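## Task

Transfer the masking tape roll from the desk to the counter and leave it resting there by itself. The task fails if any desk carton lands on the floor or if the robot falls or finishes tilted. Afterwards release the tape and move the hand away.

## Robot and tools

ROBOT: a Rainbow Robotics RB-Y1. It has a wheeled base (two drive wheels plus two rear casters, 0.66 m long, 0.58 m wide, front edge 0.10 m ahead of the drive axle), a folding torso (the leg), a head and two arms, each ending in a parallel gripper with a wrist camera. The base cannot move sideways. Loose objects may sometimes get a brief push from outside.

FRAMES: the base frame has its origin on the floor midway between the drive wheels, with x forward, y left and z up. The result reports chest, left_hand and right_hand in this frame. A hand point lies midway between the finger pads. The fingers point along the hand's -z axis and close along its x axis. Printed hand positions can be wrong, more so at long reach. base_odometry is measured from the base frame at the scene's start and comes only from wheel turns, so slip is counted as travel. Heading is positive to the left, between -3.142 and 3.142.

execute_actions: "actions" is a list holding one action or none. An empty list only returns the state and images. An action may contain:
- "base": exactly one relative move from where the base currently is. {"translate_m": d} drives straight d metres (positive forward, -3 to 3). {"rotate_rad": d} turns in place d radians (positive left/counter-clockwise seen from above, -3.2 to 3.2).
- "joints": a single object with absolute targets keyed by joint name. Angles are in radians and grippers in metres; give only the joints you want. Ranges: torso_squat_rad 0..1.2 (higher lowers the chest, which stays level); torso_shift_rad -0.3..0.6 (positive pushes the hips forward); torso_pitch_rad -0.2..1.4 (positive leans forward); torso_yaw_rad -1.5..1.5 (positive left). Per arm (prefix left_ or right_): shoulder_pitch -2.356..2.356 (0 hangs down, negative raises the arm forward); shoulder_roll left 0..3.141 / right -3.141..0 (away from zero lifts the arm outward); shoulder_yaw -2.094..2.094; elbow -2.617..0.01 (negative bends); forearm_roll -3.141..3.141; wrist_pitch -1.57..1.919 (negative tips the hand forward); hand_roll -2.705..2.705; gripper_m 0..0.1 (pad opening). On both arms positive yaw and roll mean left / counter-clockwise. head_pan_rad -0.523..0.523 (positive left, measured from the chest); head_tilt_rad -0.35..1.57 (positive looks down). A joint counts as reached within 0.02 rad, and a gripper within 0.004 m.
- "speeds": lowers top speeds for this action only: translate_m 0.05..0.4 m/s, rotate_rad 0.1..1.509 rad/s.
- "min_time_s": 0.1..8, the shortest duration of each arm and head motion.
"cameras": any of head_camera, left_wrist_camera, right_wrist_camera or all. Omitting it or passing null gives all cameras; [] gives none. A base move that would need more than 8.667 s is refused, and so is any unknown key or out-of-range value; in that case nothing moves. A joint or the base left out of an action may still be driving toward its earlier target. No action runs longer than 15 s.

TORSO COUPLING: also squat+shift <= 1.52; squat-shift+pitch <= 1.57; shift+0.5*pitch-0.4*squat <= 0.7; shift+0.3*pitch-0.5*squat <= 0.39. If a command breaks one of these, the torso joints move only partway and report off_target.

wait: "seconds" 0..10. Sends no new command and returns state and images. zoom_image: "camera" plus "region" [x0,y0,x1,y1] in pixels of that camera's latest full image, origin at the top-left, at most 504x504. finished_scene: "scene" is the number of the current scene. It ends the scene for good, so call it only once the object rests on the counter by itself with the gripper open and moved away.

RESULTS: joint_positions, base_odometry, the hand and chest points, and the pictures line, which names the images in order. base_status and joint_status tell how each motion ended: done (for the base, the wheels turned as far as asked, even with slip); off_target (stopped short and may still be pushing); limit_stop_at_<name>; contact_stop (arm or torso hit resistance; the whole joint group stops and keeps its current pose); time_out; stopped_with_arm; not_followed / "joint command not followed" with a cause line (the arm-collision check held back the arm targets, which may be retried on later actions; gripper commands still run). on_its_own shows what this call did not command; "held at" is a held target, not a measured position. If a call reports a stop, the remaining execute_actions, wait and finished_scene calls in that reply are skipped. After a contact stop, first back the arm off in its own action, then the torso. If both hands hold one object and the torso contact-stops as soon as it starts with nothing in the way, resend all arm joints at their current values, then resend the torso command. limit_stop_at_own_body means a guard stopped an arm or the torso just before it touched the robot; move them apart.

GRIPPING: command an opening at least 0.005 m narrower than the object; the resulting off_target is expected. Each arm is rated for 3 kg. Heavy loads held far forward can tip the robot, and nothing stops that.

HAZARDS: the base does not stop at furniture and can spin its wheels or keep pushing. The bent leg can reach past the front edge, and a torso hitting furniture can shove the robot backward without odometry showing it. Never let the arms strike or press each other, grippers included. Joint torque at its load limit (shoulders 61.6 N m, elbow 31.6, forearm/wrist/hand 22) halts the robot for 10 s. Motors heat up while holding loads: MOTOR HOT appears at 65 °C, and at 80 °C an OVER-TEMPERATURE FAULT brakes the arm; resend targets after it. Avoid drops, slams, hard shoves and knocking cartons off the desk.

CAMERAS: head_camera is 896x504; the wrist cameras are 644x364. The calibration gives intrinsics K and the transform T_world_to_cam from the base frame, with small errors that grow for arm cameras.

Each tool is called after "Request:" as name(argument=value, ...), one argument or row to a line, values as JSON.

## Session

I'll start by looking at the current state.

Request:
execute_actions(
  actions=[],
)

Scene clock: 0.00 s.
base_odometry: x=+0.000 y=+0.000 heading=+0.000 (m, m, rad; odometry frame)
base_status: not commanded
joint_positions: torso_squat_rad=+0.350 torso_shift_rad=+0.000 torso_pitch_rad=+0.001 torso_yaw_rad=+0.001 left_shoulder_pitch_rad=+0.022 left_shoulder_roll_rad=+0.022 left_shoulder_yaw_rad=+0.048 left_elbow_rad=-0.289 left_forearm_roll_rad=+0.009 left_wrist_pitch_rad=+0.032 left_hand_roll_rad=-0.015 left_gripper_m=+0.100 right_shoulder_pitch_rad=-0.001 right_shoulder_roll_rad=-0.012 right_shoulder_yaw_rad=+0.029 right_elbow_rad=-0.222 right_forearm_roll_rad=-0.027 right_wrist_pitch_rad=+0.002 right_hand_roll_rad=+0.013 right_gripper_m=+0.100 head_pan_rad=-0.001 head_tilt_rad=+0.400
joint_status: not commanded
chest: x=-0.2275 y=-0.0002 z=+1.2475 quat_wxyz=(+1.000, +0.000, +0.001, +0.000) (m; base frame)
left_hand: x=-0.1116 y=+0.2439 z=+0.5720 quat_wxyz=(+0.993, +0.015, -0.118, +0.024) (m; base frame)
right_hand: x=-0.1204 y=-0.2258 z=+0.5699 quat_wxyz=(+0.994, -0.003, -0.109, +0.009) (m; base frame)
pictures: head_camera, left_wrist_camera, right_wrist_camera
Images, in order (width x height): head_camera 896x504, left_wrist_camera 644x364, right_wrist_camera 644x364.

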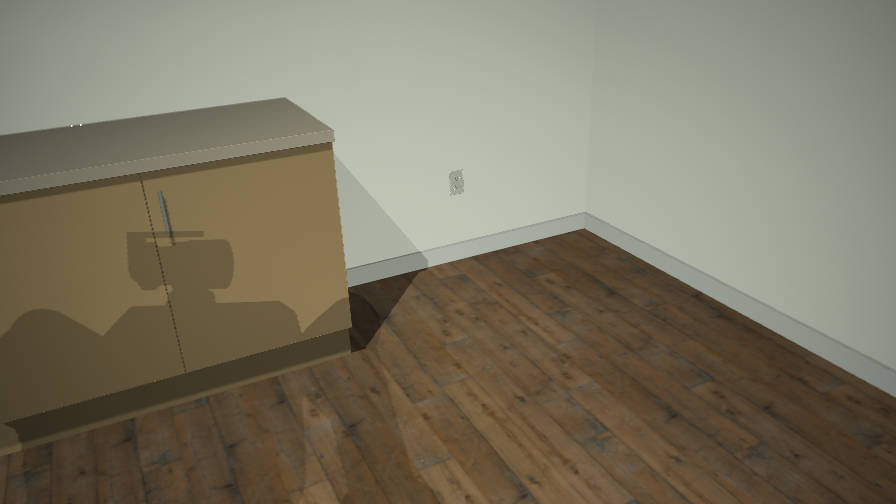

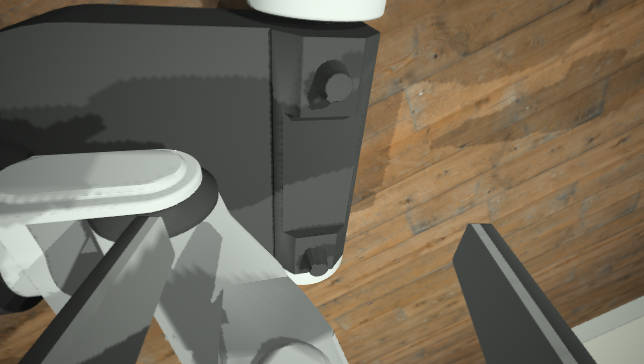

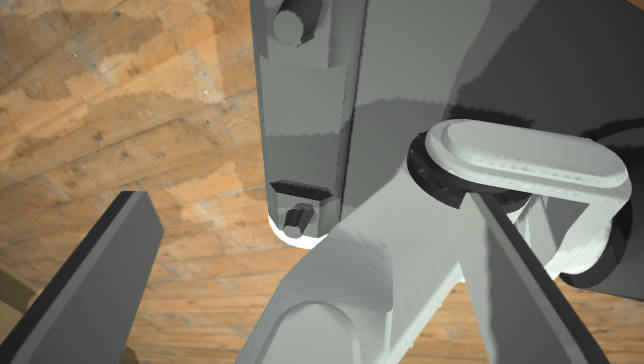

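Request:
execute_actions(
  actions=[
    {"base": {"rotate_rad": -1.6}, "joints": {"head_tilt_rad": 0.3}},
  ],
  cameras=["head_camera"],
)

Scene clock: 13.80 s.
base_odometry: x=+0.000 y=+0.000 heading=-1.599 (m, m, rad; odometry frame)
base_status: done
joint_positions: torso_squat_rad=+0.350 torso_shift_rad=+0.000 torso_pitch_rad=+0.001 torso_yaw_rad=+0.001 left_shoulder_pitch_rad=+0.022 left_shoulder_roll_rad=+0.022 left_shoulder_yaw_rad=+0.048 left_elbow_rad=-0.289 left_forearm_roll_rad=+0.009 left_wrist_pitch_rad=+0.032 left_hand_roll_rad=-0.015 left_gripper_m=+0.100 right_shoulder_pitch_rad=-0.001 right_shoulder_roll_rad=-0.012 right_shoulder_yaw_rad=+0.029 right_elbow_rad=-0.222 right_forearm_roll_rad=-0.027 right_wrist_pitch_rad=+0.002 right_hand_roll_rad=+0.013 right_gripper_m=+0.100 head_pan_rad=-0.001 head_tilt_rad=+0.300
joint_status: all done
chest: x=-0.2275 y=-0.0002 z=+1.2475 quat_wxyz=(+1.000, +0.000, +0.001, +0.000) (m; base frame)
left_hand: x=-0.1116 y=+0.2439 z=+0.5720 quat_wxyz=(+0.993, +0.015, -0.118, +0.024) (m; base frame)
right_hand: x=-0.1204 y=-0.2258 z=+0.5699 quat_wxyz=(+0.994, -0.003, -0.109, +0.009) (m; base frame)
pictures: head_camera
camera_calibration (this result's frames):
head_camera: T_world_to_cam=[[0.0196444, -0.999008, -0.0399588, 0.0635867], [-0.336731, 0.0310207, -0.94109, 1.35301], [0.941396, 0.0319425, -0.335787, 0.627217], [0, 0, 0, 1]] pos_world=[-0.136109, 0.00151745, 1.48646]
Images, in order (width x height): head_camera 896x504.

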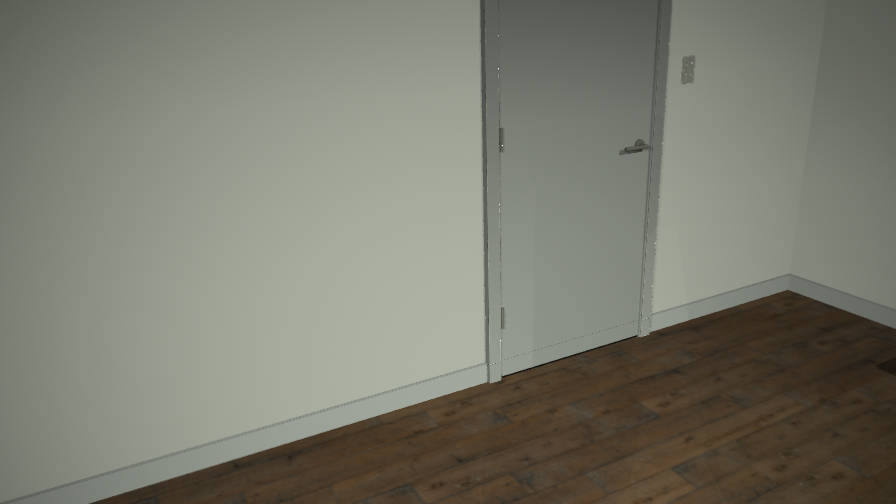

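Request:
execute_actions(
  actions=[
    {"base": {"rotate_rad": -1.5}},
  ],
  cameras=["head_camera"],
)

Scene clock: 19.77 s.
base_odometry: x=+0.000 y=+0.000 heading=-3.099 (m, m, rad; odometry frame)
base_status: done
joint_positions: torso_squat_rad=+0.350 torso_shift_rad=+0.000 torso_pitch_rad=+0.001 torso_yaw_rad=+0.001 left_shoulder_pitch_rad=+0.022 left_shoulder_roll_rad=+0.022 left_shoulder_yaw_rad=+0.048 left_elbow_rad=-0.289 left_forearm_roll_rad=+0.009 left_wrist_pitch_rad=+0.032 left_hand_roll_rad=-0.015 left_gripper_m=+0.100 right_shoulder_pitch_rad=-0.001 right_shoulder_roll_rad=-0.012 right_shoulder_yaw_rad=+0.029 right_elbow_rad=-0.222 right_forearm_roll_rad=-0.027 right_wrist_pitch_rad=+0.002 right_hand_roll_rad=+0.013 right_gripper_m=+0.100 head_pan_rad=-0.001 head_tilt_rad=+0.300
joint_status: not commanded
chest: x=-0.2275 y=-0.0002 z=+1.2475 quat_wxyz=(+1.000, +0.000, +0.001, +0.000) (m; base frame)
left_hand: x=-0.1116 y=+0.2439 z=+0.5720 quat_wxyz=(+0.993, +0.015, -0.118, +0.024) (m; base frame)
right_hand: x=-0.1204 y=-0.2258 z=+0.5699 quat_wxyz=(+0.994, -0.003, -0.109, +0.009) (m; base frame)
pictures: head_camera
camera_calibration (this result's frames):
head_camera: T_world_to_cam=[[0.0196445, -0.999008, -0.0399594, 0.0635868], [-0.33673, 0.0310212, -0.94109, 1.35301], [0.941396, 0.0319428, -0.335787, 0.627217], [0, 0, 0, 1]] pos_world=[-0.136109, 0.00151659, 1.48646]
Images, in order (width x height): head_camera 896x504.

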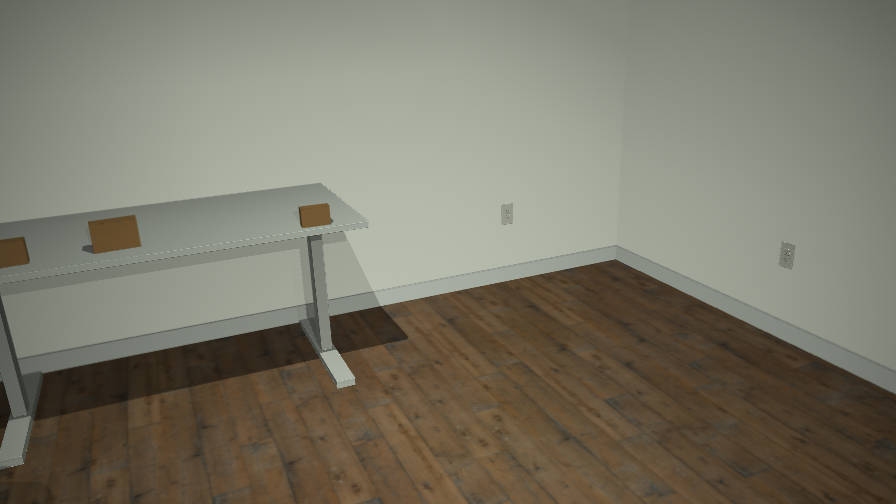

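Request:
execute_actions(
  actions=[
    {"base": {"rotate_rad": 0.37}, "joints": {"head_pan_rad": 0.3}},
  ],
  cameras=["head_camera"],
)

Scene clock: 36.17 s.
base_odometry: x=+0.000 y=+0.000 heading=-2.731 (m, m, rad; odometry frame)
base_status: done
joint_positions: torso_squat_rad=+0.350 torso_shift_rad=+0.000 torso_pitch_rad=+0.001 torso_yaw_rad=+0.001 left_shoulder_pitch_rad=+0.022 left_shoulder_roll_rad=+0.022 left_shoulder_yaw_rad=+0.048 left_elbow_rad=-0.289 left_forearm_roll_rad=+0.009 left_wrist_pitch_rad=+0.032 left_hand_roll_rad=-0.015 left_gripper_m=+0.100 right_shoulder_pitch_rad=-0.001 right_shoulder_roll_rad=-0.012 right_shoulder_yaw_rad=+0.029 right_elbow_rad=-0.222 right_forearm_roll_rad=-0.027 right_wrist_pitch_rad=+0.002 right_hand_roll_rad=+0.013 right_gripper_m=+0.100 head_pan_rad=+0.300 head_tilt_rad=+0.300
joint_status: all done
chest: x=-0.2275 y=-0.0002 z=+1.2475 quat_wxyz=(+1.000, +0.000, +0.001, +0.000) (m; base frame)
left_hand: x=-0.1116 y=+0.2439 z=+0.5720 quat_wxyz=(+0.993, +0.015, -0.118, +0.024) (m; base frame)
right_hand: x=-0.1204 y=-0.2258 z=+0.5699 quat_wxyz=(+0.994, -0.003, -0.109, +0.009) (m; base frame)
pictures: head_camera
camera_calibration (this result's frames):
head_camera: T_world_to_cam=[[0.314447, -0.948418, -0.0403407, 0.124645], [-0.330857, -0.0696656, -0.941106, 1.35422], [0.889751, 0.309274, -0.335697, 0.616551], [0, 0, 0, 1]] pos_world=[-0.139719, 0.0218743, 1.48646]
Images, in order (width x height): head_camera 896x504.

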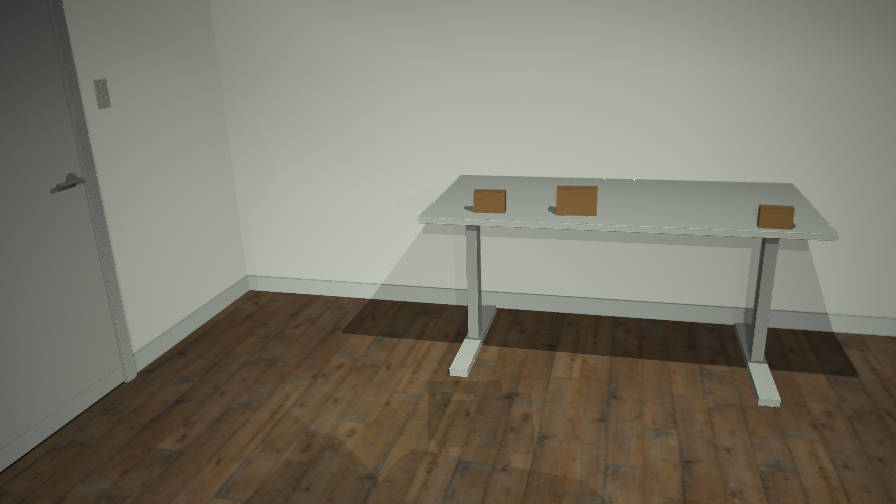

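Request:
zoom_image(
  camera="head_camera",
  region=[410, 160, 850, 250],
)

Region (410, 160, 850, 250) of head_camera's 896x504 image, scaled by 1.145, with more detail than that image has; it fills the top 103 rows of this view, and the rest is white.

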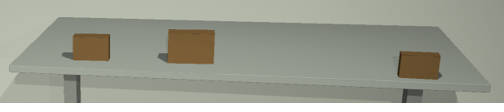

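Request:
zoom_image(
  camera="head_camera",
  region=[440, 170, 640, 230],
)

Region (440, 170, 640, 230) of head_camera's 896x504 image, scaled by 2.520, with more detail than that image has; it fills the top 151 rows of this view, and the rest is white.

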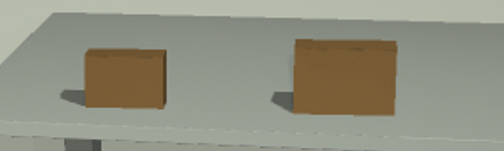

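Request:
execute_actions(
  actions=[
    {"base": {"translate_m": 1.2}, "joints": {"head_pan_rad": 0.0, "head_tilt_rad": 0.45, "torso_squat_rad": 0.0}},
  ],
  cameras=["head_camera"],
)

Scene clock: 72.63 s.
base_odometry: x=-1.101 y=-0.478 heading=-2.732 (m, m, rad; odometry frame)
base_status: done
joint_positions: torso_squat_rad=+0.000 torso_shift_rad=+0.000 torso_pitch_rad=+0.001 torso_yaw_rad=+0.001 left_shoulder_pitch_rad=+0.022 left_shoulder_roll_rad=+0.022 left_shoulder_yaw_rad=+0.048 left_elbow_rad=-0.289 left_forearm_roll_rad=+0.009 left_wrist_pitch_rad=+0.032 left_hand_roll_rad=-0.015 left_gripper_m=+0.100 right_shoulder_pitch_rad=-0.001 right_shoulder_roll_rad=-0.012 right_shoulder_yaw_rad=+0.029 right_elbow_rad=-0.222 right_forearm_roll_rad=-0.027 right_wrist_pitch_rad=+0.002 right_hand_roll_rad=+0.013 right_gripper_m=+0.100 head_pan_rad=+0.000 head_tilt_rad=+0.450
joint_status: all done
chest: x=-0.2275 y=-0.0002 z=+1.2899 quat_wxyz=(+1.000, +0.000, +0.001, +0.000) (m; base frame)
left_hand: x=-0.1116 y=+0.2439 z=+0.6144 quat_wxyz=(+0.993, +0.015, -0.118, +0.024) (m; base frame)
right_hand: x=-0.1204 y=-0.2258 z=+0.6123 quat_wxyz=(+0.994, -0.003, -0.109, +0.009) (m; base frame)
pictures: head_camera
camera_calibration (this result's frames):
head_camera: T_world_to_cam=[[0.0140234, -0.999002, -0.0424062, 0.0677393], [-0.473702, 0.0307115, -0.88015, 1.27406], [0.880574, 0.0324306, -0.472798, 0.832999], [0, 0, 0, 1]] pos_world=[-0.130943, 0.00152875, 1.51808]
Images, in order (width x height): head_camera 896x504.

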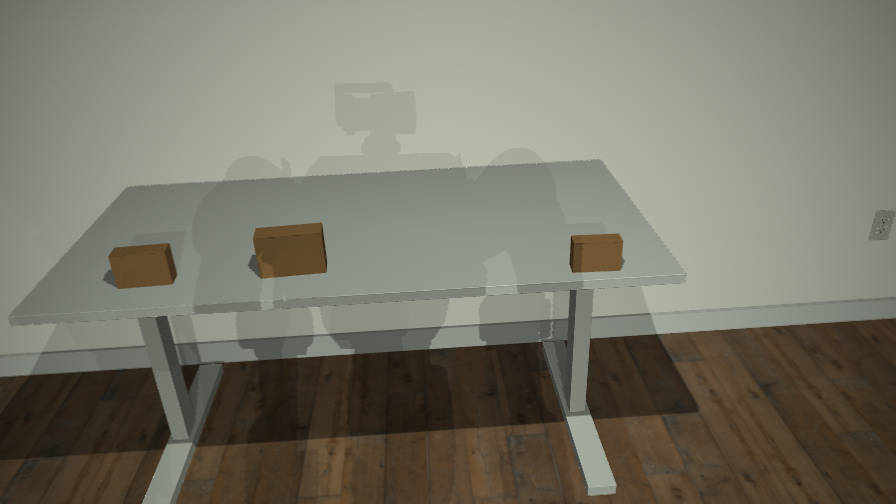

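Request:
zoom_image(
  camera="head_camera",
  region=[90, 200, 350, 310],
)

Request:
zoom_image(
  camera="head_camera",
  region=[500, 200, 700, 300],
)

Region (90, 200, 350, 310) of head_camera's 896x504 image, scaled by 1.938, with more detail than that image has; it fills the top 213 rows of this view, and the rest is white.

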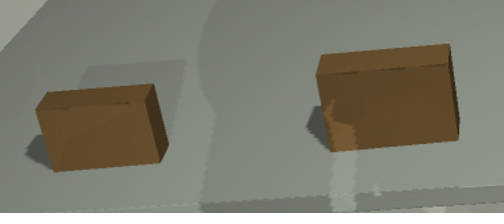

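Region (500, 200, 700, 300) of head_camera's 896x504 image, scaled by 2.520, with more detail than that image has.

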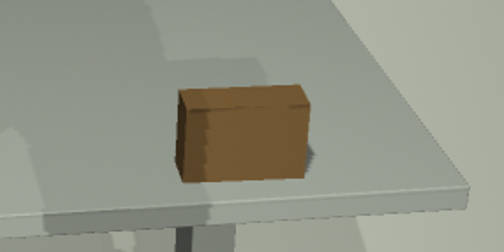

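Request:
execute_actions(
  actions=[
    {"base": {"translate_m": 0.6}, "joints": {"head_tilt_rad": 0.75}},
  ],
  cameras=["head_camera"],
)

Scene clock: 97.87 s.
base_odometry: x=-1.652 y=-0.716 heading=-2.734 (m, m, rad; odometry frame)
base_status: done
joint_positions: torso_squat_rad=+0.000 torso_shift_rad=+0.000 torso_pitch_rad=+0.001 torso_yaw_rad=+0.001 left_shoulder_pitch_rad=+0.022 left_shoulder_roll_rad=+0.022 left_shoulder_yaw_rad=+0.048 left_elbow_rad=-0.289 left_forearm_roll_rad=+0.009 left_wrist_pitch_rad=+0.032 left_hand_roll_rad=-0.015 left_gripper_m=+0.100 right_shoulder_pitch_rad=-0.001 right_shoulder_roll_rad=-0.012 right_shoulder_yaw_rad=+0.029 right_elbow_rad=-0.222 right_forearm_roll_rad=-0.027 right_wrist_pitch_rad=+0.002 right_hand_roll_rad=+0.013 right_gripper_m=+0.100 head_pan_rad=+0.000 head_tilt_rad=+0.750
joint_status: all done
chest: x=-0.2275 y=-0.0002 z=+1.2899 quat_wxyz=(+1.000, +0.000, +0.001, +0.000) (m; base frame)
left_hand: x=-0.1115 y=+0.2439 z=+0.6144 quat_wxyz=(+0.993, +0.015, -0.118, +0.024) (m; base frame)
right_hand: x=-0.1204 y=-0.2258 z=+0.6123 quat_wxyz=(+0.994, -0.003, -0.109, +0.009) (m; base frame)
pictures: head_camera
camera_calibration (this result's frames):
head_camera: T_world_to_cam=[[0.00093549, -0.999014, -0.0443795, 0.0679946], [-0.712578, 0.0304704, -0.700931, 0.957968], [0.701592, 0.0322796, -0.711847, 1.15251], [0, 0, 0, 1]] pos_world=[-0.126026, 0.00153543, 1.4949]
Images, in order (width x height): head_camera 896x504.

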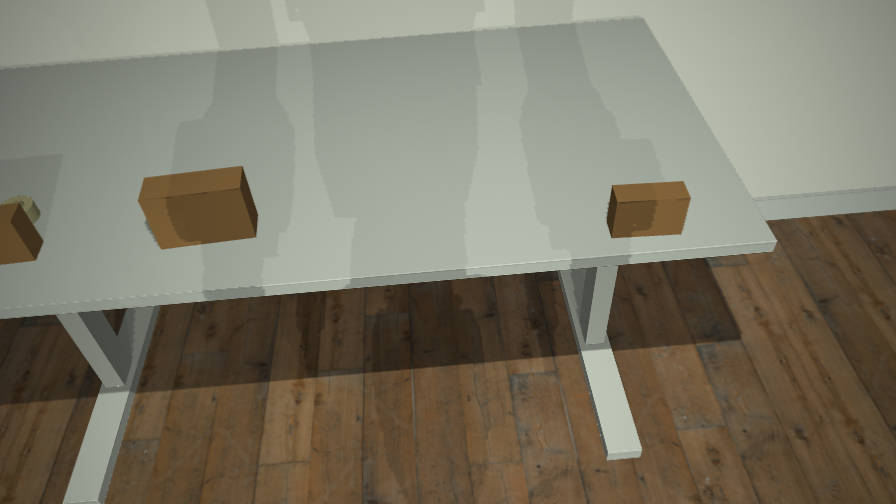

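Request:
execute_actions(
  actions=[
    {"joints": {"head_pan_rad": 0.5, "head_tilt_rad": 0.7}},
  ],
  cameras=["head_camera"],
)

Scene clock: 102.03 s.
base_odometry: x=-1.652 y=-0.716 heading=-2.734 (m, m, rad; odometry frame)
base_status: not commanded
joint_positions: torso_squat_rad=+0.000 torso_shift_rad=+0.000 torso_pitch_rad=+0.001 torso_yaw_rad=+0.001 left_shoulder_pitch_rad=+0.022 left_shoulder_roll_rad=+0.022 left_shoulder_yaw_rad=+0.048 left_elbow_rad=-0.289 left_forearm_roll_rad=+0.009 left_wrist_pitch_rad=+0.032 left_hand_roll_rad=-0.015 left_gripper_m=+0.100 right_shoulder_pitch_rad=-0.001 right_shoulder_roll_rad=-0.012 right_shoulder_yaw_rad=+0.029 right_elbow_rad=-0.222 right_forearm_roll_rad=-0.027 right_wrist_pitch_rad=+0.002 right_hand_roll_rad=+0.013 right_gripper_m=+0.100 head_pan_rad=+0.500 head_tilt_rad=+0.700
joint_status: all done
chest: x=-0.2275 y=-0.0002 z=+1.2899 quat_wxyz=(+1.000, +0.000, +0.001, +0.000) (m; base frame)
left_hand: x=-0.1115 y=+0.2439 z=+0.6144 quat_wxyz=(+0.993, +0.015, -0.118, +0.024) (m; base frame)
right_hand: x=-0.1204 y=-0.2258 z=+0.6123 quat_wxyz=(+0.994, -0.003, -0.109, +0.009) (m; base frame)
pictures: head_camera
camera_calibration (this result's frames):
head_camera: T_world_to_cam=[[0.481635, -0.875219, -0.0449366, 0.167516], [-0.608605, -0.297141, -0.735736, 1.03109], [0.630577, 0.381705, -0.675777, 1.08427], [0, 0, 0, 1]] pos_world=[-0.136875, 0.03912, 1.49886]
Images, in order (width x height): head_camera 896x504.

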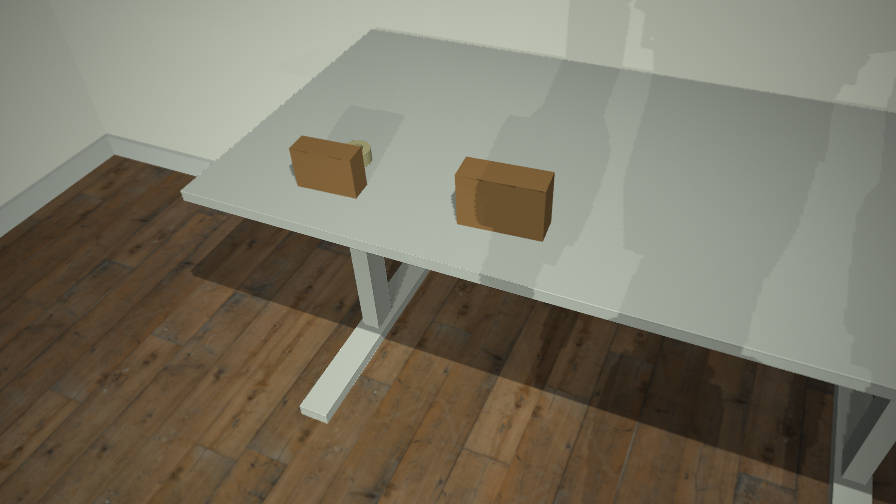

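Request:
zoom_image(
  camera="head_camera",
  region=[260, 100, 420, 210],
)

Region (260, 100, 420, 210) of head_camera's 896x504 image, scaled by 3.150, with more detail than that image has; it fills the top 346 rows of this view, and the rest is white.

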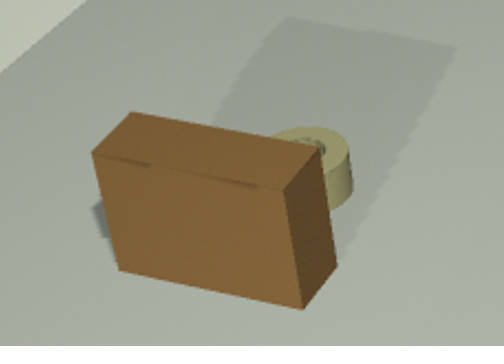

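Request:
execute_actions(
  actions=[
    {"base": {"rotate_rad": 0.93}, "joints": {"head_pan_rad": 0.0, "head_tilt_rad": 0.8}},
  ],
  cameras=[],
)

Request:
execute_actions(
  actions=[
    {"base": {"translate_m": 0.6}},
  ],
  cameras=[],
)

Request:
execute_actions(
  actions=[
    {"base": {"rotate_rad": -0.87}},
  ],
  cameras=["head_camera"],
)

Scene clock: 214.57 s.
base_odometry: x=-1.651 y=-0.716 heading=-1.805 (m, m, rad; odometry frame)
base_status: done
joint_positions: torso_squat_rad=+0.000 torso_shift_rad=+0.000 torso_pitch_rad=+0.001 torso_yaw_rad=+0.001 left_shoulder_pitch_rad=+0.022 left_shoulder_roll_rad=+0.022 left_shoulder_yaw_rad=+0.048 left_elbow_rad=-0.289 left_forearm_roll_rad=+0.009 left_wrist_pitch_rad=+0.032 left_hand_roll_rad=-0.015 left_gripper_m=+0.100 right_shoulder_pitch_rad=-0.001 right_shoulder_roll_rad=-0.012 right_shoulder_yaw_rad=+0.029 right_elbow_rad=-0.222 right_forearm_roll_rad=-0.027 right_wrist_pitch_rad=+0.002 right_hand_roll_rad=+0.013 right_gripper_m=+0.100 head_pan_rad=+0.000 head_tilt_rad=+0.800
joint_status: all done
chest: x=-0.2275 y=-0.0003 z=+1.2899 quat_wxyz=(+1.000, +0.000, +0.001, +0.000) (m; base frame)
left_hand: x=-0.1115 y=+0.2439 z=+0.6144 quat_wxyz=(+0.993, +0.015, -0.118, +0.024) (m; base frame)
right_hand: x=-0.1204 y=-0.2258 z=+0.6123 quat_wxyz=(+0.994, -0.003, -0.109, +0.009) (m; base frame)
pictures: none
No camera images: the call's "cameras" was empty. Leave "cameras" out to get every camera's image.

Scene clock: 217.80 s.
base_odometry: x=-1.790 y=-1.300 heading=-1.804 (m, m, rad; odometry frame)
base_status: done
joint_positions: torso_squat_rad=+0.000 torso_shift_rad=+0.000 torso_pitch_rad=+0.001 torso_yaw_rad=+0.001 left_shoulder_pitch_rad=+0.022 left_shoulder_roll_rad=+0.022 left_shoulder_yaw_rad=+0.048 left_elbow_rad=-0.289 left_forearm_roll_rad=+0.009 left_wrist_pitch_rad=+0.032 left_hand_roll_rad=-0.015 left_gripper_m=+0.100 right_shoulder_pitch_rad=-0.001 right_shoulder_roll_rad=-0.012 right_shoulder_yaw_rad=+0.029 right_elbow_rad=-0.222 right_forearm_roll_rad=-0.027 right_wrist_pitch_rad=+0.002 right_hand_roll_rad=+0.013 right_gripper_m=+0.100 head_pan_rad=+0.000 head_tilt_rad=+0.800
joint_status: not commanded
chest: x=-0.2275 y=-0.0003 z=+1.2899 quat_wxyz=(+1.000, +0.000, +0.001, +0.000) (m; base frame)
left_hand: x=-0.1115 y=+0.2439 z=+0.6144 quat_wxyz=(+0.993, +0.015, -0.118, +0.024) (m; base frame)
right_hand: x=-0.1204 y=-0.2258 z=+0.6123 quat_wxyz=(+0.994, -0.003, -0.109, +0.009) (m; base frame)
pictures: none
No camera images: the call's "cameras" was empty. Leave "cameras" out to get every camera's image.

Scene clock: 221.03 s.
base_odometry: x=-1.790 y=-1.299 heading=-2.673 (m, m, rad; odometry frame)
base_status: done
joint_positions: torso_squat_rad=+0.000 torso_shift_rad=+0.000 torso_pitch_rad=+0.001 torso_yaw_rad=+0.001 left_shoulder_pitch_rad=+0.022 left_shoulder_roll_rad=+0.022 left_shoulder_yaw_rad=+0.048 left_elbow_rad=-0.289 left_forearm_roll_rad=+0.009 left_wrist_pitch_rad=+0.032 left_hand_roll_rad=-0.015 left_gripper_m=+0.100 right_shoulder_pitch_rad=-0.001 right_shoulder_roll_rad=-0.012 right_shoulder_yaw_rad=+0.029 right_elbow_rad=-0.222 right_forearm_roll_rad=-0.027 right_wrist_pitch_rad=+0.002 right_hand_roll_rad=+0.013 right_gripper_m=+0.100 head_pan_rad=+0.000 head_tilt_rad=+0.800
joint_status: not commanded
chest: x=-0.2275 y=-0.0002 z=+1.2899 quat_wxyz=(+1.000, +0.000, +0.001, +0.000) (m; base frame)
left_hand: x=-0.1115 y=+0.2439 z=+0.6144 quat_wxyz=(+0.993, +0.015, -0.118, +0.024) (m; base frame)
right_hand: x=-0.1204 y=-0.2258 z=+0.6123 quat_wxyz=(+0.994, -0.003, -0.109, +0.009) (m; base frame)
pictures: head_camera
camera_calibration (this result's frames):
head_camera: T_world_to_cam=[[-0.00127703, -0.999017, -0.0442992, 0.0674497], [-0.746709, 0.0304183, -0.664455, 0.89661], [0.66515, 0.0322301, -0.746014, 1.19594], [0, 0, 0, 1]] pos_world=[-0.125885, 0.00156492, 1.49093]
Images, in order (width x height): head_camera 896x504.

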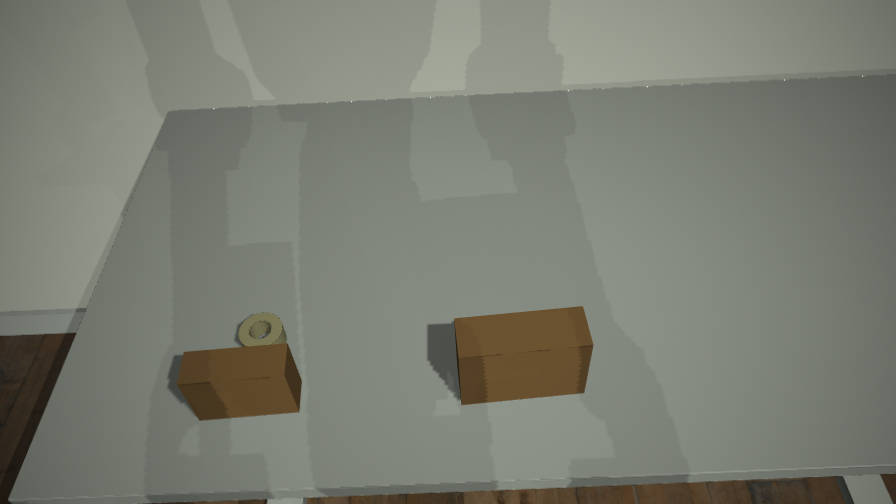

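Request:
execute_actions(
  actions=[
    {"joints": {"left_shoulder_pitch_rad": -0.2, "left_elbow_rad": -1.9, "left_wrist_pitch_rad": 1.8, "left_hand_roll_rad": -1.57, "left_shoulder_roll_rad": 0.06}},
  ],
  cameras=[],
)

Scene clock: 315.20 s.
base_odometry: x=-1.790 y=-1.299 heading=-2.673 (m, m, rad; odometry frame)
base_status: not commanded
joint_positions: torso_squat_rad=+0.000 torso_shift_rad=+0.000 torso_pitch_rad=+0.001 torso_yaw_rad=+0.001 left_shoulder_pitch_rad=-0.200 left_shoulder_roll_rad=+0.060 left_shoulder_yaw_rad=+0.048 left_elbow_rad=-1.900 left_forearm_roll_rad=+0.009 left_wrist_pitch_rad=+1.800 left_hand_roll_rad=-1.570 left_gripper_m=+0.100 right_shoulder_pitch_rad=-0.001 right_shoulder_roll_rad=-0.012 right_shoulder_yaw_rad=+0.029 right_elbow_rad=-0.222 right_forearm_roll_rad=-0.027 right_wrist_pitch_rad=+0.002 right_hand_roll_rad=+0.013 right_gripper_m=+0.100 head_pan_rad=+0.000 head_tilt_rad=+0.800
joint_status: all done
chest: x=-0.2275 y=-0.0002 z=+1.2899 quat_wxyz=(+1.000, +0.000, +0.001, +0.000) (m; base frame)
left_hand: x=+0.1587 y=+0.2361 z=+0.9844 quat_wxyz=(+0.693, +0.118, -0.086, -0.706) (m; base frame)
right_hand: x=-0.1204 y=-0.2258 z=+0.6123 quat_wxyz=(+0.994, -0.003, -0.109, +0.009) (m; base frame)
pictures: none
No camera images: the call's "cameras" was empty. Leave "cameras" out to get every camera's image.

Request:
execute_actions(
  actions=[
    {"base": {"translate_m": 0.08}, "joints": {"torso_pitch_rad": 0.4, "left_shoulder_pitch_rad": 0.036, "left_elbow_rad": -1.507, "left_wrist_pitch_rad": 1.871, "left_shoulder_roll_rad": 0.12}},
  ],
  cameras=["head_camera", "left_wrist_camera"],
)

Scene clock: 354.13 s.
base_odometry: x=-1.861 y=-1.335 heading=-2.674 (m, m, rad; odometry frame)
base_status: done
joint_positions: torso_squat_rad=+0.000 torso_shift_rad=+0.000 torso_pitch_rad=+0.400 torso_yaw_rad=+0.001 left_shoulder_pitch_rad=+0.036 left_shoulder_roll_rad=+0.120 left_shoulder_yaw_rad=+0.048 left_elbow_rad=-1.507 left_forearm_roll_rad=+0.009 left_wrist_pitch_rad=+1.871 left_hand_roll_rad=-1.570 left_gripper_m=+0.100 right_shoulder_pitch_rad=-0.001 right_shoulder_roll_rad=-0.012 right_shoulder_yaw_rad=+0.029 right_elbow_rad=-0.222 right_forearm_roll_rad=-0.027 right_wrist_pitch_rad=+0.002 right_hand_roll_rad=+0.013 right_gripper_m=+0.100 head_pan_rad=+0.000 head_tilt_rad=+0.800
joint_status: all done
chest: x=-0.1074 y=-0.0002 z=+1.2655 quat_wxyz=(+0.980, +0.000, +0.199, +0.001) (m; base frame)
left_hand: x=-0.1181 y=+0.2945 z=+0.7702 quat_wxyz=(+0.671, -0.233, +0.313, -0.630) (m; base frame)
right_hand: x=-0.2717 y=-0.2258 z=+0.5995 quat_wxyz=(+0.996, -0.002, +0.090, +0.009) (m; base frame)
pictures: head_camera, left_wrist_camera
camera_calibration (this result's frames):
head_camera: T_world_to_cam=[[-0.0182649, -0.999017, -0.0403875, 0.059731], [-0.946104, 0.0303328, -0.322438, 0.515848], [0.323346, 0.0323215, -0.945728, 1.31385], [0, 0, 0, 1]] pos_world=[0.0643081, 0.00155957, 1.41129]
left_wrist_camera: T_world_to_cam=[[0.0482127, -0.987691, -0.148803, 0.407679], [-0.133556, -0.154013, 0.979001, -0.681782], [-0.989868, -0.0273267, -0.139338, 0.0828115], [0, 0, 0, 1]] pos_world=[-0.028739, 0.299921, 0.739667]
Images, in order (width x height): head_camera 896x504, left_wrist_camera 644x364.

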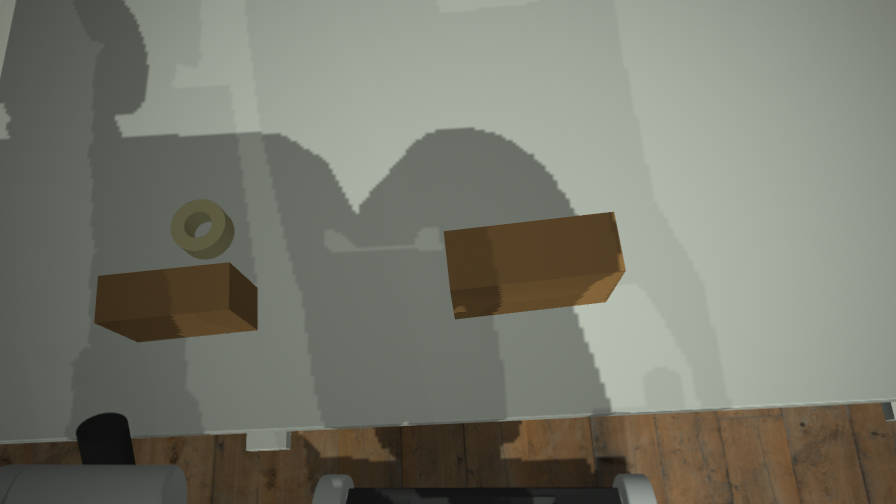

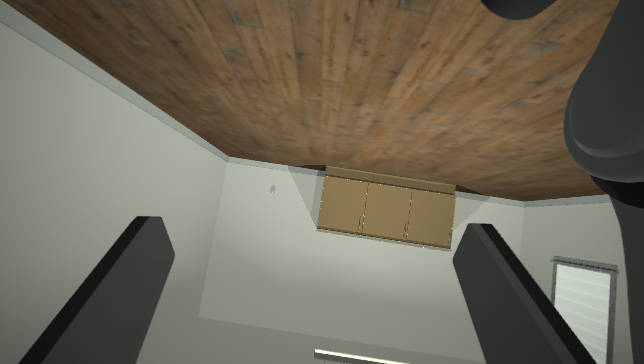

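Request:
execute_actions(
  actions=[
    {"joints": {"left_shoulder_pitch_rad": -0.6, "left_elbow_rad": -1.9, "left_wrist_pitch_rad": 1.8}},
  ],
  cameras=["head_camera", "left_wrist_camera"],
)

Scene clock: 371.23 s.
base_odometry: x=-1.861 y=-1.335 heading=-2.674 (m, m, rad; odometry frame)
base_status: not commanded
joint_positions: torso_squat_rad=+0.000 torso_shift_rad=+0.000 torso_pitch_rad=+0.400 torso_yaw_rad=+0.001 left_shoulder_pitch_rad=-0.600 left_shoulder_roll_rad=+0.120 left_shoulder_yaw_rad=+0.048 left_elbow_rad=-1.900 left_forearm_roll_rad=+0.009 left_wrist_pitch_rad=+1.800 left_hand_roll_rad=-1.570 left_gripper_m=+0.100 right_shoulder_pitch_rad=-0.001 right_shoulder_roll_rad=-0.012 right_shoulder_yaw_rad=+0.029 right_elbow_rad=-0.222 right_forearm_roll_rad=-0.027 right_wrist_pitch_rad=+0.002 right_hand_roll_rad=+0.013 right_gripper_m=+0.100 head_pan_rad=+0.000 head_tilt_rad=+0.800
joint_status: all done
chest: x=-0.1074 y=-0.0002 z=+1.2655 quat_wxyz=(+0.980, +0.000, +0.199, +0.001) (m; base frame)
left_hand: x=+0.3042 y=+0.2014 z=+0.9484 quat_wxyz=(+0.647, +0.119, -0.077, -0.749) (m; base frame)
right_hand: x=-0.2717 y=-0.2258 z=+0.5995 quat_wxyz=(+0.996, -0.002, +0.090, +0.009) (m; base frame)
pictures: head_camera, left_wrist_camera
camera_calibration (this result's frames):
head_camera: T_world_to_cam=[[-0.0182772, -0.999016, -0.0403998, 0.0597399], [-0.946087, 0.0303501, -0.322487, 0.515865], [0.323396, 0.0323276, -0.945711, 1.31386], [0, 0, 0, 1]] pos_world=[0.0642494, 0.00155073, 1.4113]
left_wrist_camera: T_world_to_cam=[[-0.0978619, -0.993596, -0.0564815, 0.27995], [-0.931862, 0.0715625, 0.355685, -0.025559], [-0.349365, 0.087441, -0.932898, 1.05778], [0, 0, 0, 1]] pos_world=[0.373129, 0.187493, 1.0117]
Images, in order (width x height): head_camera 896x504, left_wrist_camera 644x364.

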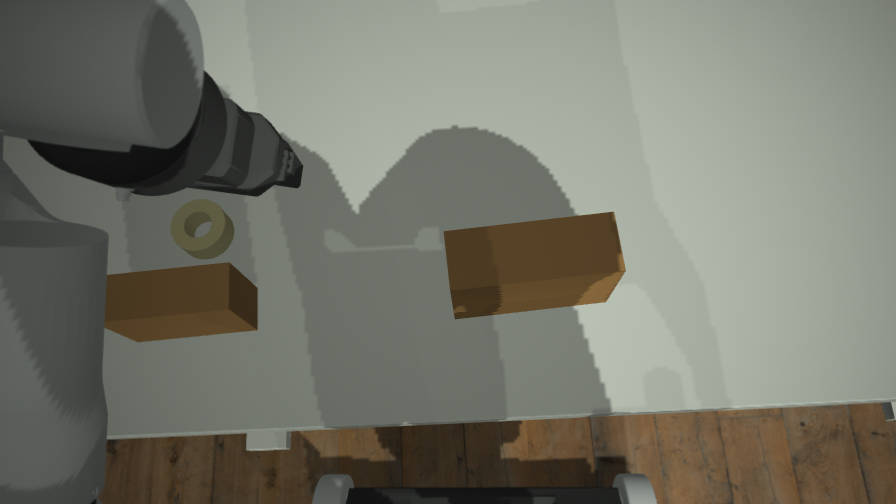

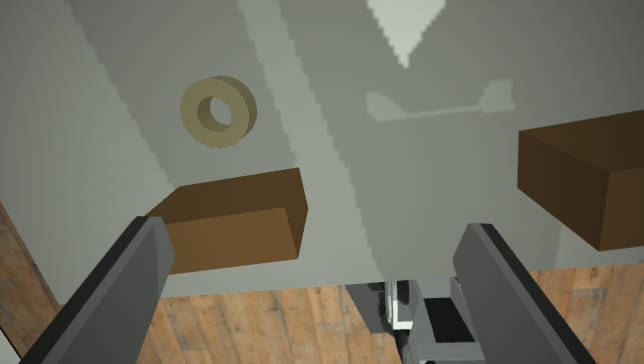

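Request:
execute_actions(
  actions=[
    {"joints": {"left_shoulder_pitch_rad": -0.813, "left_elbow_rad": -1.277, "left_wrist_pitch_rad": 1.69, "left_shoulder_roll_rad": 0.27}},
  ],
  cameras=["left_wrist_camera"],
)

Scene clock: 400.97 s.
base_odometry: x=-1.861 y=-1.335 heading=-2.674 (m, m, rad; odometry frame)
base_status: not commanded
joint_positions: torso_squat_rad=+0.000 torso_shift_rad=+0.000 torso_pitch_rad=+0.400 torso_yaw_rad=+0.001 left_shoulder_pitch_rad=-0.813 left_shoulder_roll_rad=+0.270 left_shoulder_yaw_rad=+0.048 left_elbow_rad=-1.277 left_forearm_roll_rad=+0.009 left_wrist_pitch_rad=+1.690 left_hand_roll_rad=-1.570 left_gripper_m=+0.100 right_shoulder_pitch_rad=-0.001 right_shoulder_roll_rad=-0.012 right_shoulder_yaw_rad=+0.029 right_elbow_rad=-0.222 right_forearm_roll_rad=-0.027 right_wrist_pitch_rad=+0.002 right_hand_roll_rad=+0.013 right_gripper_m=+0.100 head_pan_rad=+0.000 head_tilt_rad=+0.800
joint_status: all done
chest: x=-0.1074 y=-0.0002 z=+1.2655 quat_wxyz=(+0.980, +0.000, +0.199, +0.001) (m; base frame)
left_hand: x=+0.3211 y=+0.2777 z=+0.8721 quat_wxyz=(+0.658, +0.076, +0.080, -0.745) (m; base frame)
right_hand: x=-0.2718 y=-0.2258 z=+0.5995 quat_wxyz=(+0.996, -0.002, +0.090, +0.009) (m; base frame)
pictures: left_wrist_camera
camera_calibration (this result's frames):
left_wrist_camera: T_world_to_cam=[[-0.0795243, -0.974821, -0.208326, 0.474401], [-0.802881, -0.0612277, 0.592986, -0.199649], [-0.590811, 0.214418, -0.777797, 0.892903], [0, 0, 0, 1]] pos_world=[0.404969, 0.258777, 0.911716]
Images, in order (width x height): left_wrist_camera 644x364.

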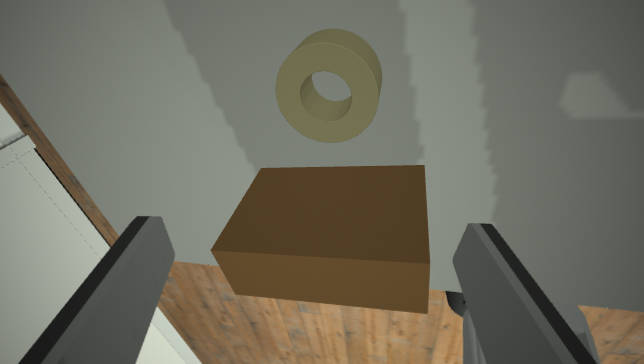

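Request:
execute_actions(
  actions=[
    {"base": {"translate_m": 0.045}, "joints": {"left_shoulder_roll_rad": 0.29}},
  ],
  cameras=["left_wrist_camera"],
)

Scene clock: 430.73 s.
base_odometry: x=-1.901 y=-1.356 heading=-2.675 (m, m, rad; odometry frame)
base_status: done
joint_positions: torso_squat_rad=+0.000 torso_shift_rad=+0.000 torso_pitch_rad=+0.400 torso_yaw_rad=+0.001 left_shoulder_pitch_rad=-0.813 left_shoulder_roll_rad=+0.290 left_shoulder_yaw_rad=+0.048 left_elbow_rad=-1.277 left_forearm_roll_rad=+0.009 left_wrist_pitch_rad=+1.690 left_hand_roll_rad=-1.570 left_gripper_m=+0.100 right_shoulder_pitch_rad=-0.001 right_shoulder_roll_rad=-0.012 right_shoulder_yaw_rad=+0.029 right_elbow_rad=-0.222 right_forearm_roll_rad=-0.027 right_wrist_pitch_rad=+0.002 right_hand_roll_rad=+0.013 right_gripper_m=+0.100 head_pan_rad=+0.000 head_tilt_rad=+0.800
joint_status: all done
chest: x=-0.1075 y=-0.0002 z=+1.2655 quat_wxyz=(+0.980, +0.000, +0.199, +0.001) (m; base frame)
left_hand: x=+0.3230 y=+0.2889 z=+0.8753 quat_wxyz=(+0.660, +0.083, +0.086, -0.741) (m; base frame)
right_hand: x=-0.2718 y=-0.2258 z=+0.5995 quat_wxyz=(+0.996, -0.002, +0.090, +0.009) (m; base frame)
pictures: left_wrist_camera
camera_calibration (this result's frames):
left_wrist_camera: T_world_to_cam=[[-0.0714094, -0.971456, -0.226217, 0.49824], [-0.805384, -0.0776398, 0.587647, -0.189099], [-0.588437, 0.224155, -0.77685, 0.889666], [0, 0, 0, 1]] pos_world=[0.406794, 0.269914, 0.914971]
Images, in order (width x height): left_wrist_camera 644x364.

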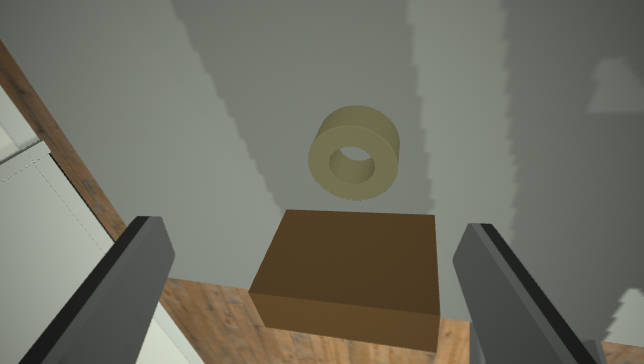

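Request:
execute_actions(
  actions=[
    {"joints": {"left_shoulder_pitch_rad": -0.832, "left_elbow_rad": -1.092, "left_wrist_pitch_rad": 1.524, "left_shoulder_roll_rad": 0.275}},
  ],
  cameras=["left_wrist_camera"],
)

Scene clock: 452.40 s.
base_odometry: x=-1.901 y=-1.356 heading=-2.675 (m, m, rad; odometry frame)
base_status: not commanded
joint_positions: torso_squat_rad=+0.000 torso_shift_rad=+0.000 torso_pitch_rad=+0.400 torso_yaw_rad=+0.001 left_shoulder_pitch_rad=-0.832 left_shoulder_roll_rad=+0.275 left_shoulder_yaw_rad=+0.048 left_elbow_rad=-1.092 left_forearm_roll_rad=+0.009 left_wrist_pitch_rad=+1.524 left_hand_roll_rad=-1.570 left_gripper_m=+0.100 right_shoulder_pitch_rad=-0.001 right_shoulder_roll_rad=-0.012 right_shoulder_yaw_rad=+0.029 right_elbow_rad=-0.222 right_forearm_roll_rad=-0.027 right_wrist_pitch_rad=+0.002 right_hand_roll_rad=+0.013 right_gripper_m=+0.100 head_pan_rad=+0.000 head_tilt_rad=+0.800
joint_status: all done
chest: x=-0.1075 y=-0.0002 z=+1.2655 quat_wxyz=(+0.980, +0.000, +0.199, +0.000) (m; base frame)
left_hand: x=+0.3227 y=+0.2891 z=+0.8339 quat_wxyz=(+0.659, +0.078, +0.082, -0.744) (m; base frame)
right_hand: x=-0.2719 y=-0.2258 z=+0.5995 quat_wxyz=(+0.996, -0.002, +0.090, +0.009) (m; base frame)
pictures: left_wrist_camera
camera_calibration (this result's frames):
left_wrist_camera: T_world_to_cam=[[-0.0775561, -0.974008, -0.212821, 0.480587], [-0.803408, -0.0653434, 0.591832, -0.172652], [-0.590356, 0.216882, -0.777459, 0.860489], [0, 0, 0, 1]] pos_world=[0.406557, 0.270189, 0.873454]
Images, in order (width x height): left_wrist_camera 644x364.

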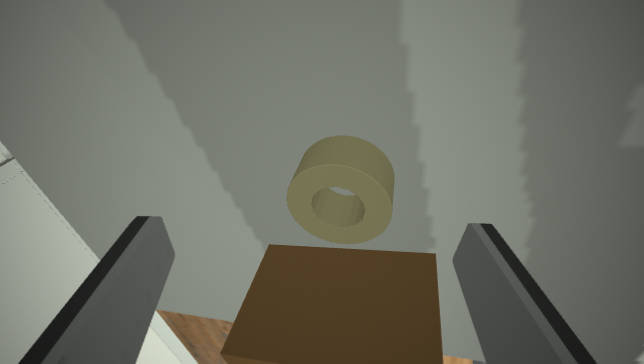

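Request:
execute_actions(
  actions=[
    {"joints": {"left_shoulder_pitch_rad": -0.878, "left_elbow_rad": -0.879, "left_wrist_pitch_rad": 1.356, "left_shoulder_roll_rad": 0.26}},
  ],
  cameras=["left_wrist_camera", "head_camera"],
)

Scene clock: 477.37 s.
base_odometry: x=-1.901 y=-1.356 heading=-2.675 (m, m, rad; odometry frame)
base_status: not commanded
joint_positions: torso_squat_rad=+0.000 torso_shift_rad=+0.000 torso_pitch_rad=+0.400 torso_yaw_rad=+0.001 left_shoulder_pitch_rad=-0.878 left_shoulder_roll_rad=+0.260 left_shoulder_yaw_rad=+0.048 left_elbow_rad=-0.879 left_forearm_roll_rad=+0.009 left_wrist_pitch_rad=+1.356 left_hand_roll_rad=-1.570 left_gripper_m=+0.100 right_shoulder_pitch_rad=-0.001 right_shoulder_roll_rad=-0.012 right_shoulder_yaw_rad=+0.029 right_elbow_rad=-0.222 right_forearm_roll_rad=-0.027 right_wrist_pitch_rad=+0.002 right_hand_roll_rad=+0.013 right_gripper_m=+0.100 head_pan_rad=+0.000 head_tilt_rad=+0.800
joint_status: all done
chest: x=-0.1075 y=-0.0002 z=+1.2655 quat_wxyz=(+0.980, +0.000, +0.199, +0.000) (m; base frame)
left_hand: x=+0.3213 y=+0.2858 z=+0.7970 quat_wxyz=(+0.656, +0.072, +0.078, -0.747) (m; base frame)
right_hand: x=-0.2719 y=-0.2258 z=+0.5995 quat_wxyz=(+0.996, -0.002, +0.090, +0.009) (m; base frame)
pictures: head_camera, left_wrist_camera
camera_calibration (this result's frames):
head_camera: T_world_to_cam=[[-0.0183031, -0.999017, -0.0403761, 0.0597073], [-0.946082, 0.0303674, -0.3225, 0.515843], [0.323409, 0.0322963, -0.945708, 1.31387], [0, 0, 0, 1]] pos_world=[0.0642051, 0.0015506, 1.41131]
left_wrist_camera: T_world_to_cam=[[-0.087043, -0.97605, -0.199375, 0.462374], [-0.801701, -0.05017, 0.595617, -0.160064], [-0.591354, 0.211683, -0.778133, 0.834092], [0, 0, 0, 1]] pos_world=[0.405167, 0.266707, 0.836557]
Images, in order (width x height): head_camera 896x504, left_wrist_camera 644x364.

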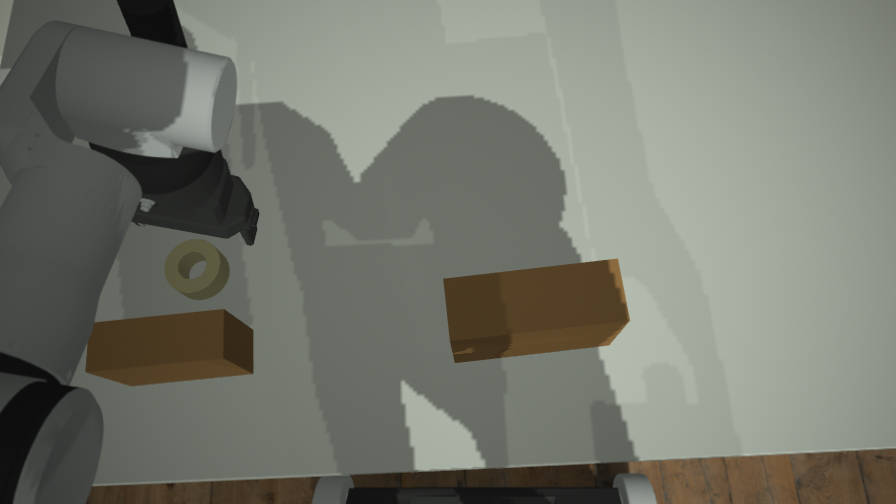

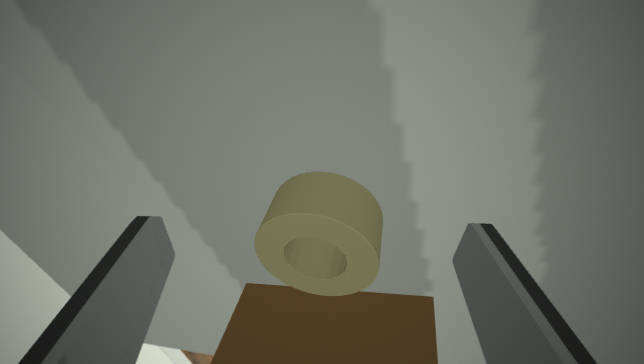

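Request:
zoom_image(
  camera="head_camera",
  region=[80, 150, 330, 400],
)

Region (80, 150, 330, 400) of head_camera's 896x504 image, scaled by 2.016, with more detail than that image has.

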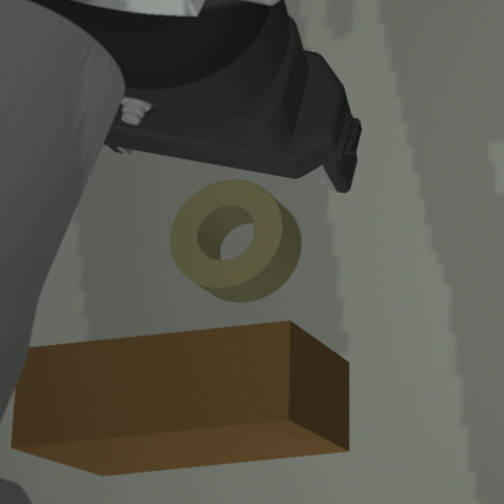

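Request:
execute_actions(
  actions=[
    {"joints": {"torso_squat_rad": 0.4, "left_shoulder_pitch_rad": -0.711, "left_elbow_rad": -1.295, "left_wrist_pitch_rad": 1.606, "left_shoulder_roll_rad": 0.258}},
  ],
  cameras=["left_wrist_camera", "head_camera"],
)

Scene clock: 559.17 s.
base_odometry: x=-1.901 y=-1.356 heading=-2.675 (m, m, rad; odometry frame)
base_status: not commanded
joint_positions: torso_squat_rad=+0.400 torso_shift_rad=+0.000 torso_pitch_rad=+0.400 torso_yaw_rad=+0.001 left_shoulder_pitch_rad=-0.711 left_shoulder_roll_rad=+0.258 left_shoulder_yaw_rad=+0.048 left_elbow_rad=-1.295 left_forearm_roll_rad=+0.009 left_wrist_pitch_rad=+1.606 left_hand_roll_rad=-1.570 left_gripper_m=+0.100 right_shoulder_pitch_rad=-0.001 right_shoulder_roll_rad=-0.012 right_shoulder_yaw_rad=+0.029 right_elbow_rad=-0.221 right_forearm_roll_rad=-0.027 right_wrist_pitch_rad=+0.002 right_hand_roll_rad=+0.013 right_gripper_m=+0.100 head_pan_rad=+0.000 head_tilt_rad=+0.800
joint_status: all done
chest: x=-0.1076 y=-0.0002 z=+1.2103 quat_wxyz=(+0.980, +0.000, +0.199, +0.000) (m; base frame)
left_hand: x=+0.2952 y=+0.2860 z=+0.7833 quat_wxyz=(+0.661, +0.073, +0.077, -0.743) (m; base frame)
right_hand: x=-0.2718 y=-0.2258 z=+0.5442 quat_wxyz=(+0.996, -0.002, +0.090, +0.009) (m; base frame)
pictures: head_camera, left_wrist_camera
camera_calibration (this result's frames):
head_camera: T_world_to_cam=[[-0.018307, -0.999017, -0.0403741, 0.0574897], [-0.946015, 0.0303771, -0.322697, 0.498186], [0.323606, 0.0322869, -0.945641, 1.2616], [0, 0, 0, 1]] pos_world=[0.0640836, 0.0015667, 1.3561]
left_wrist_camera: T_world_to_cam=[[-0.0732227, -0.977243, -0.199083, 0.453595], [-0.802939, -0.0606365, 0.592969, -0.167378], [-0.591546, 0.20327, -0.780227, 0.812053], [0, 0, 0, 1]] pos_world=[0.379186, 0.268057, 0.823139]
Images, in order (width x height): head_camera 896x504, left_wrist_camera 644x364.

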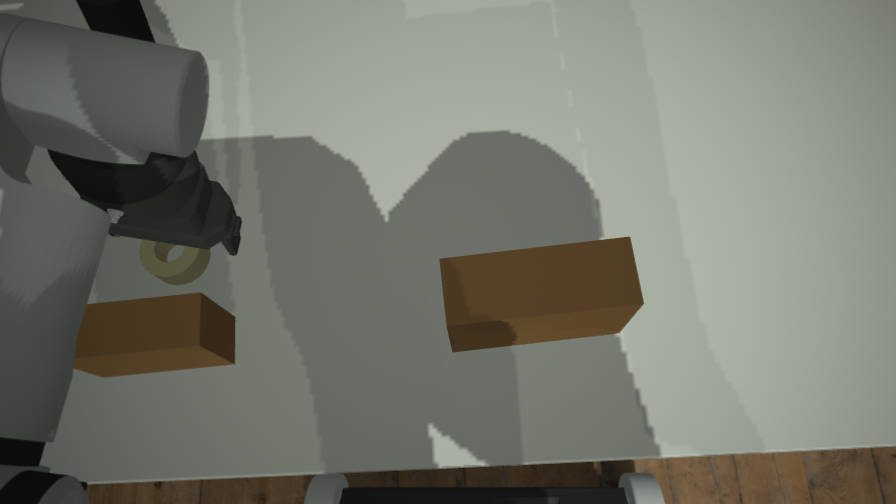

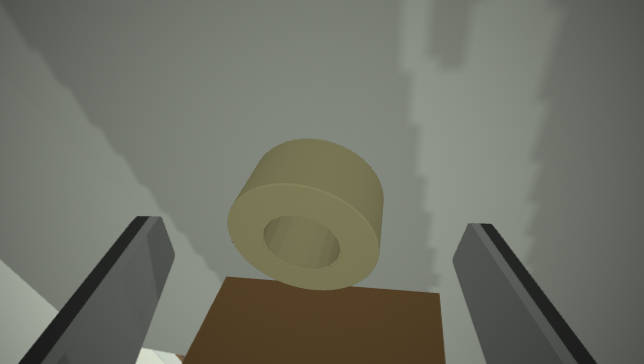

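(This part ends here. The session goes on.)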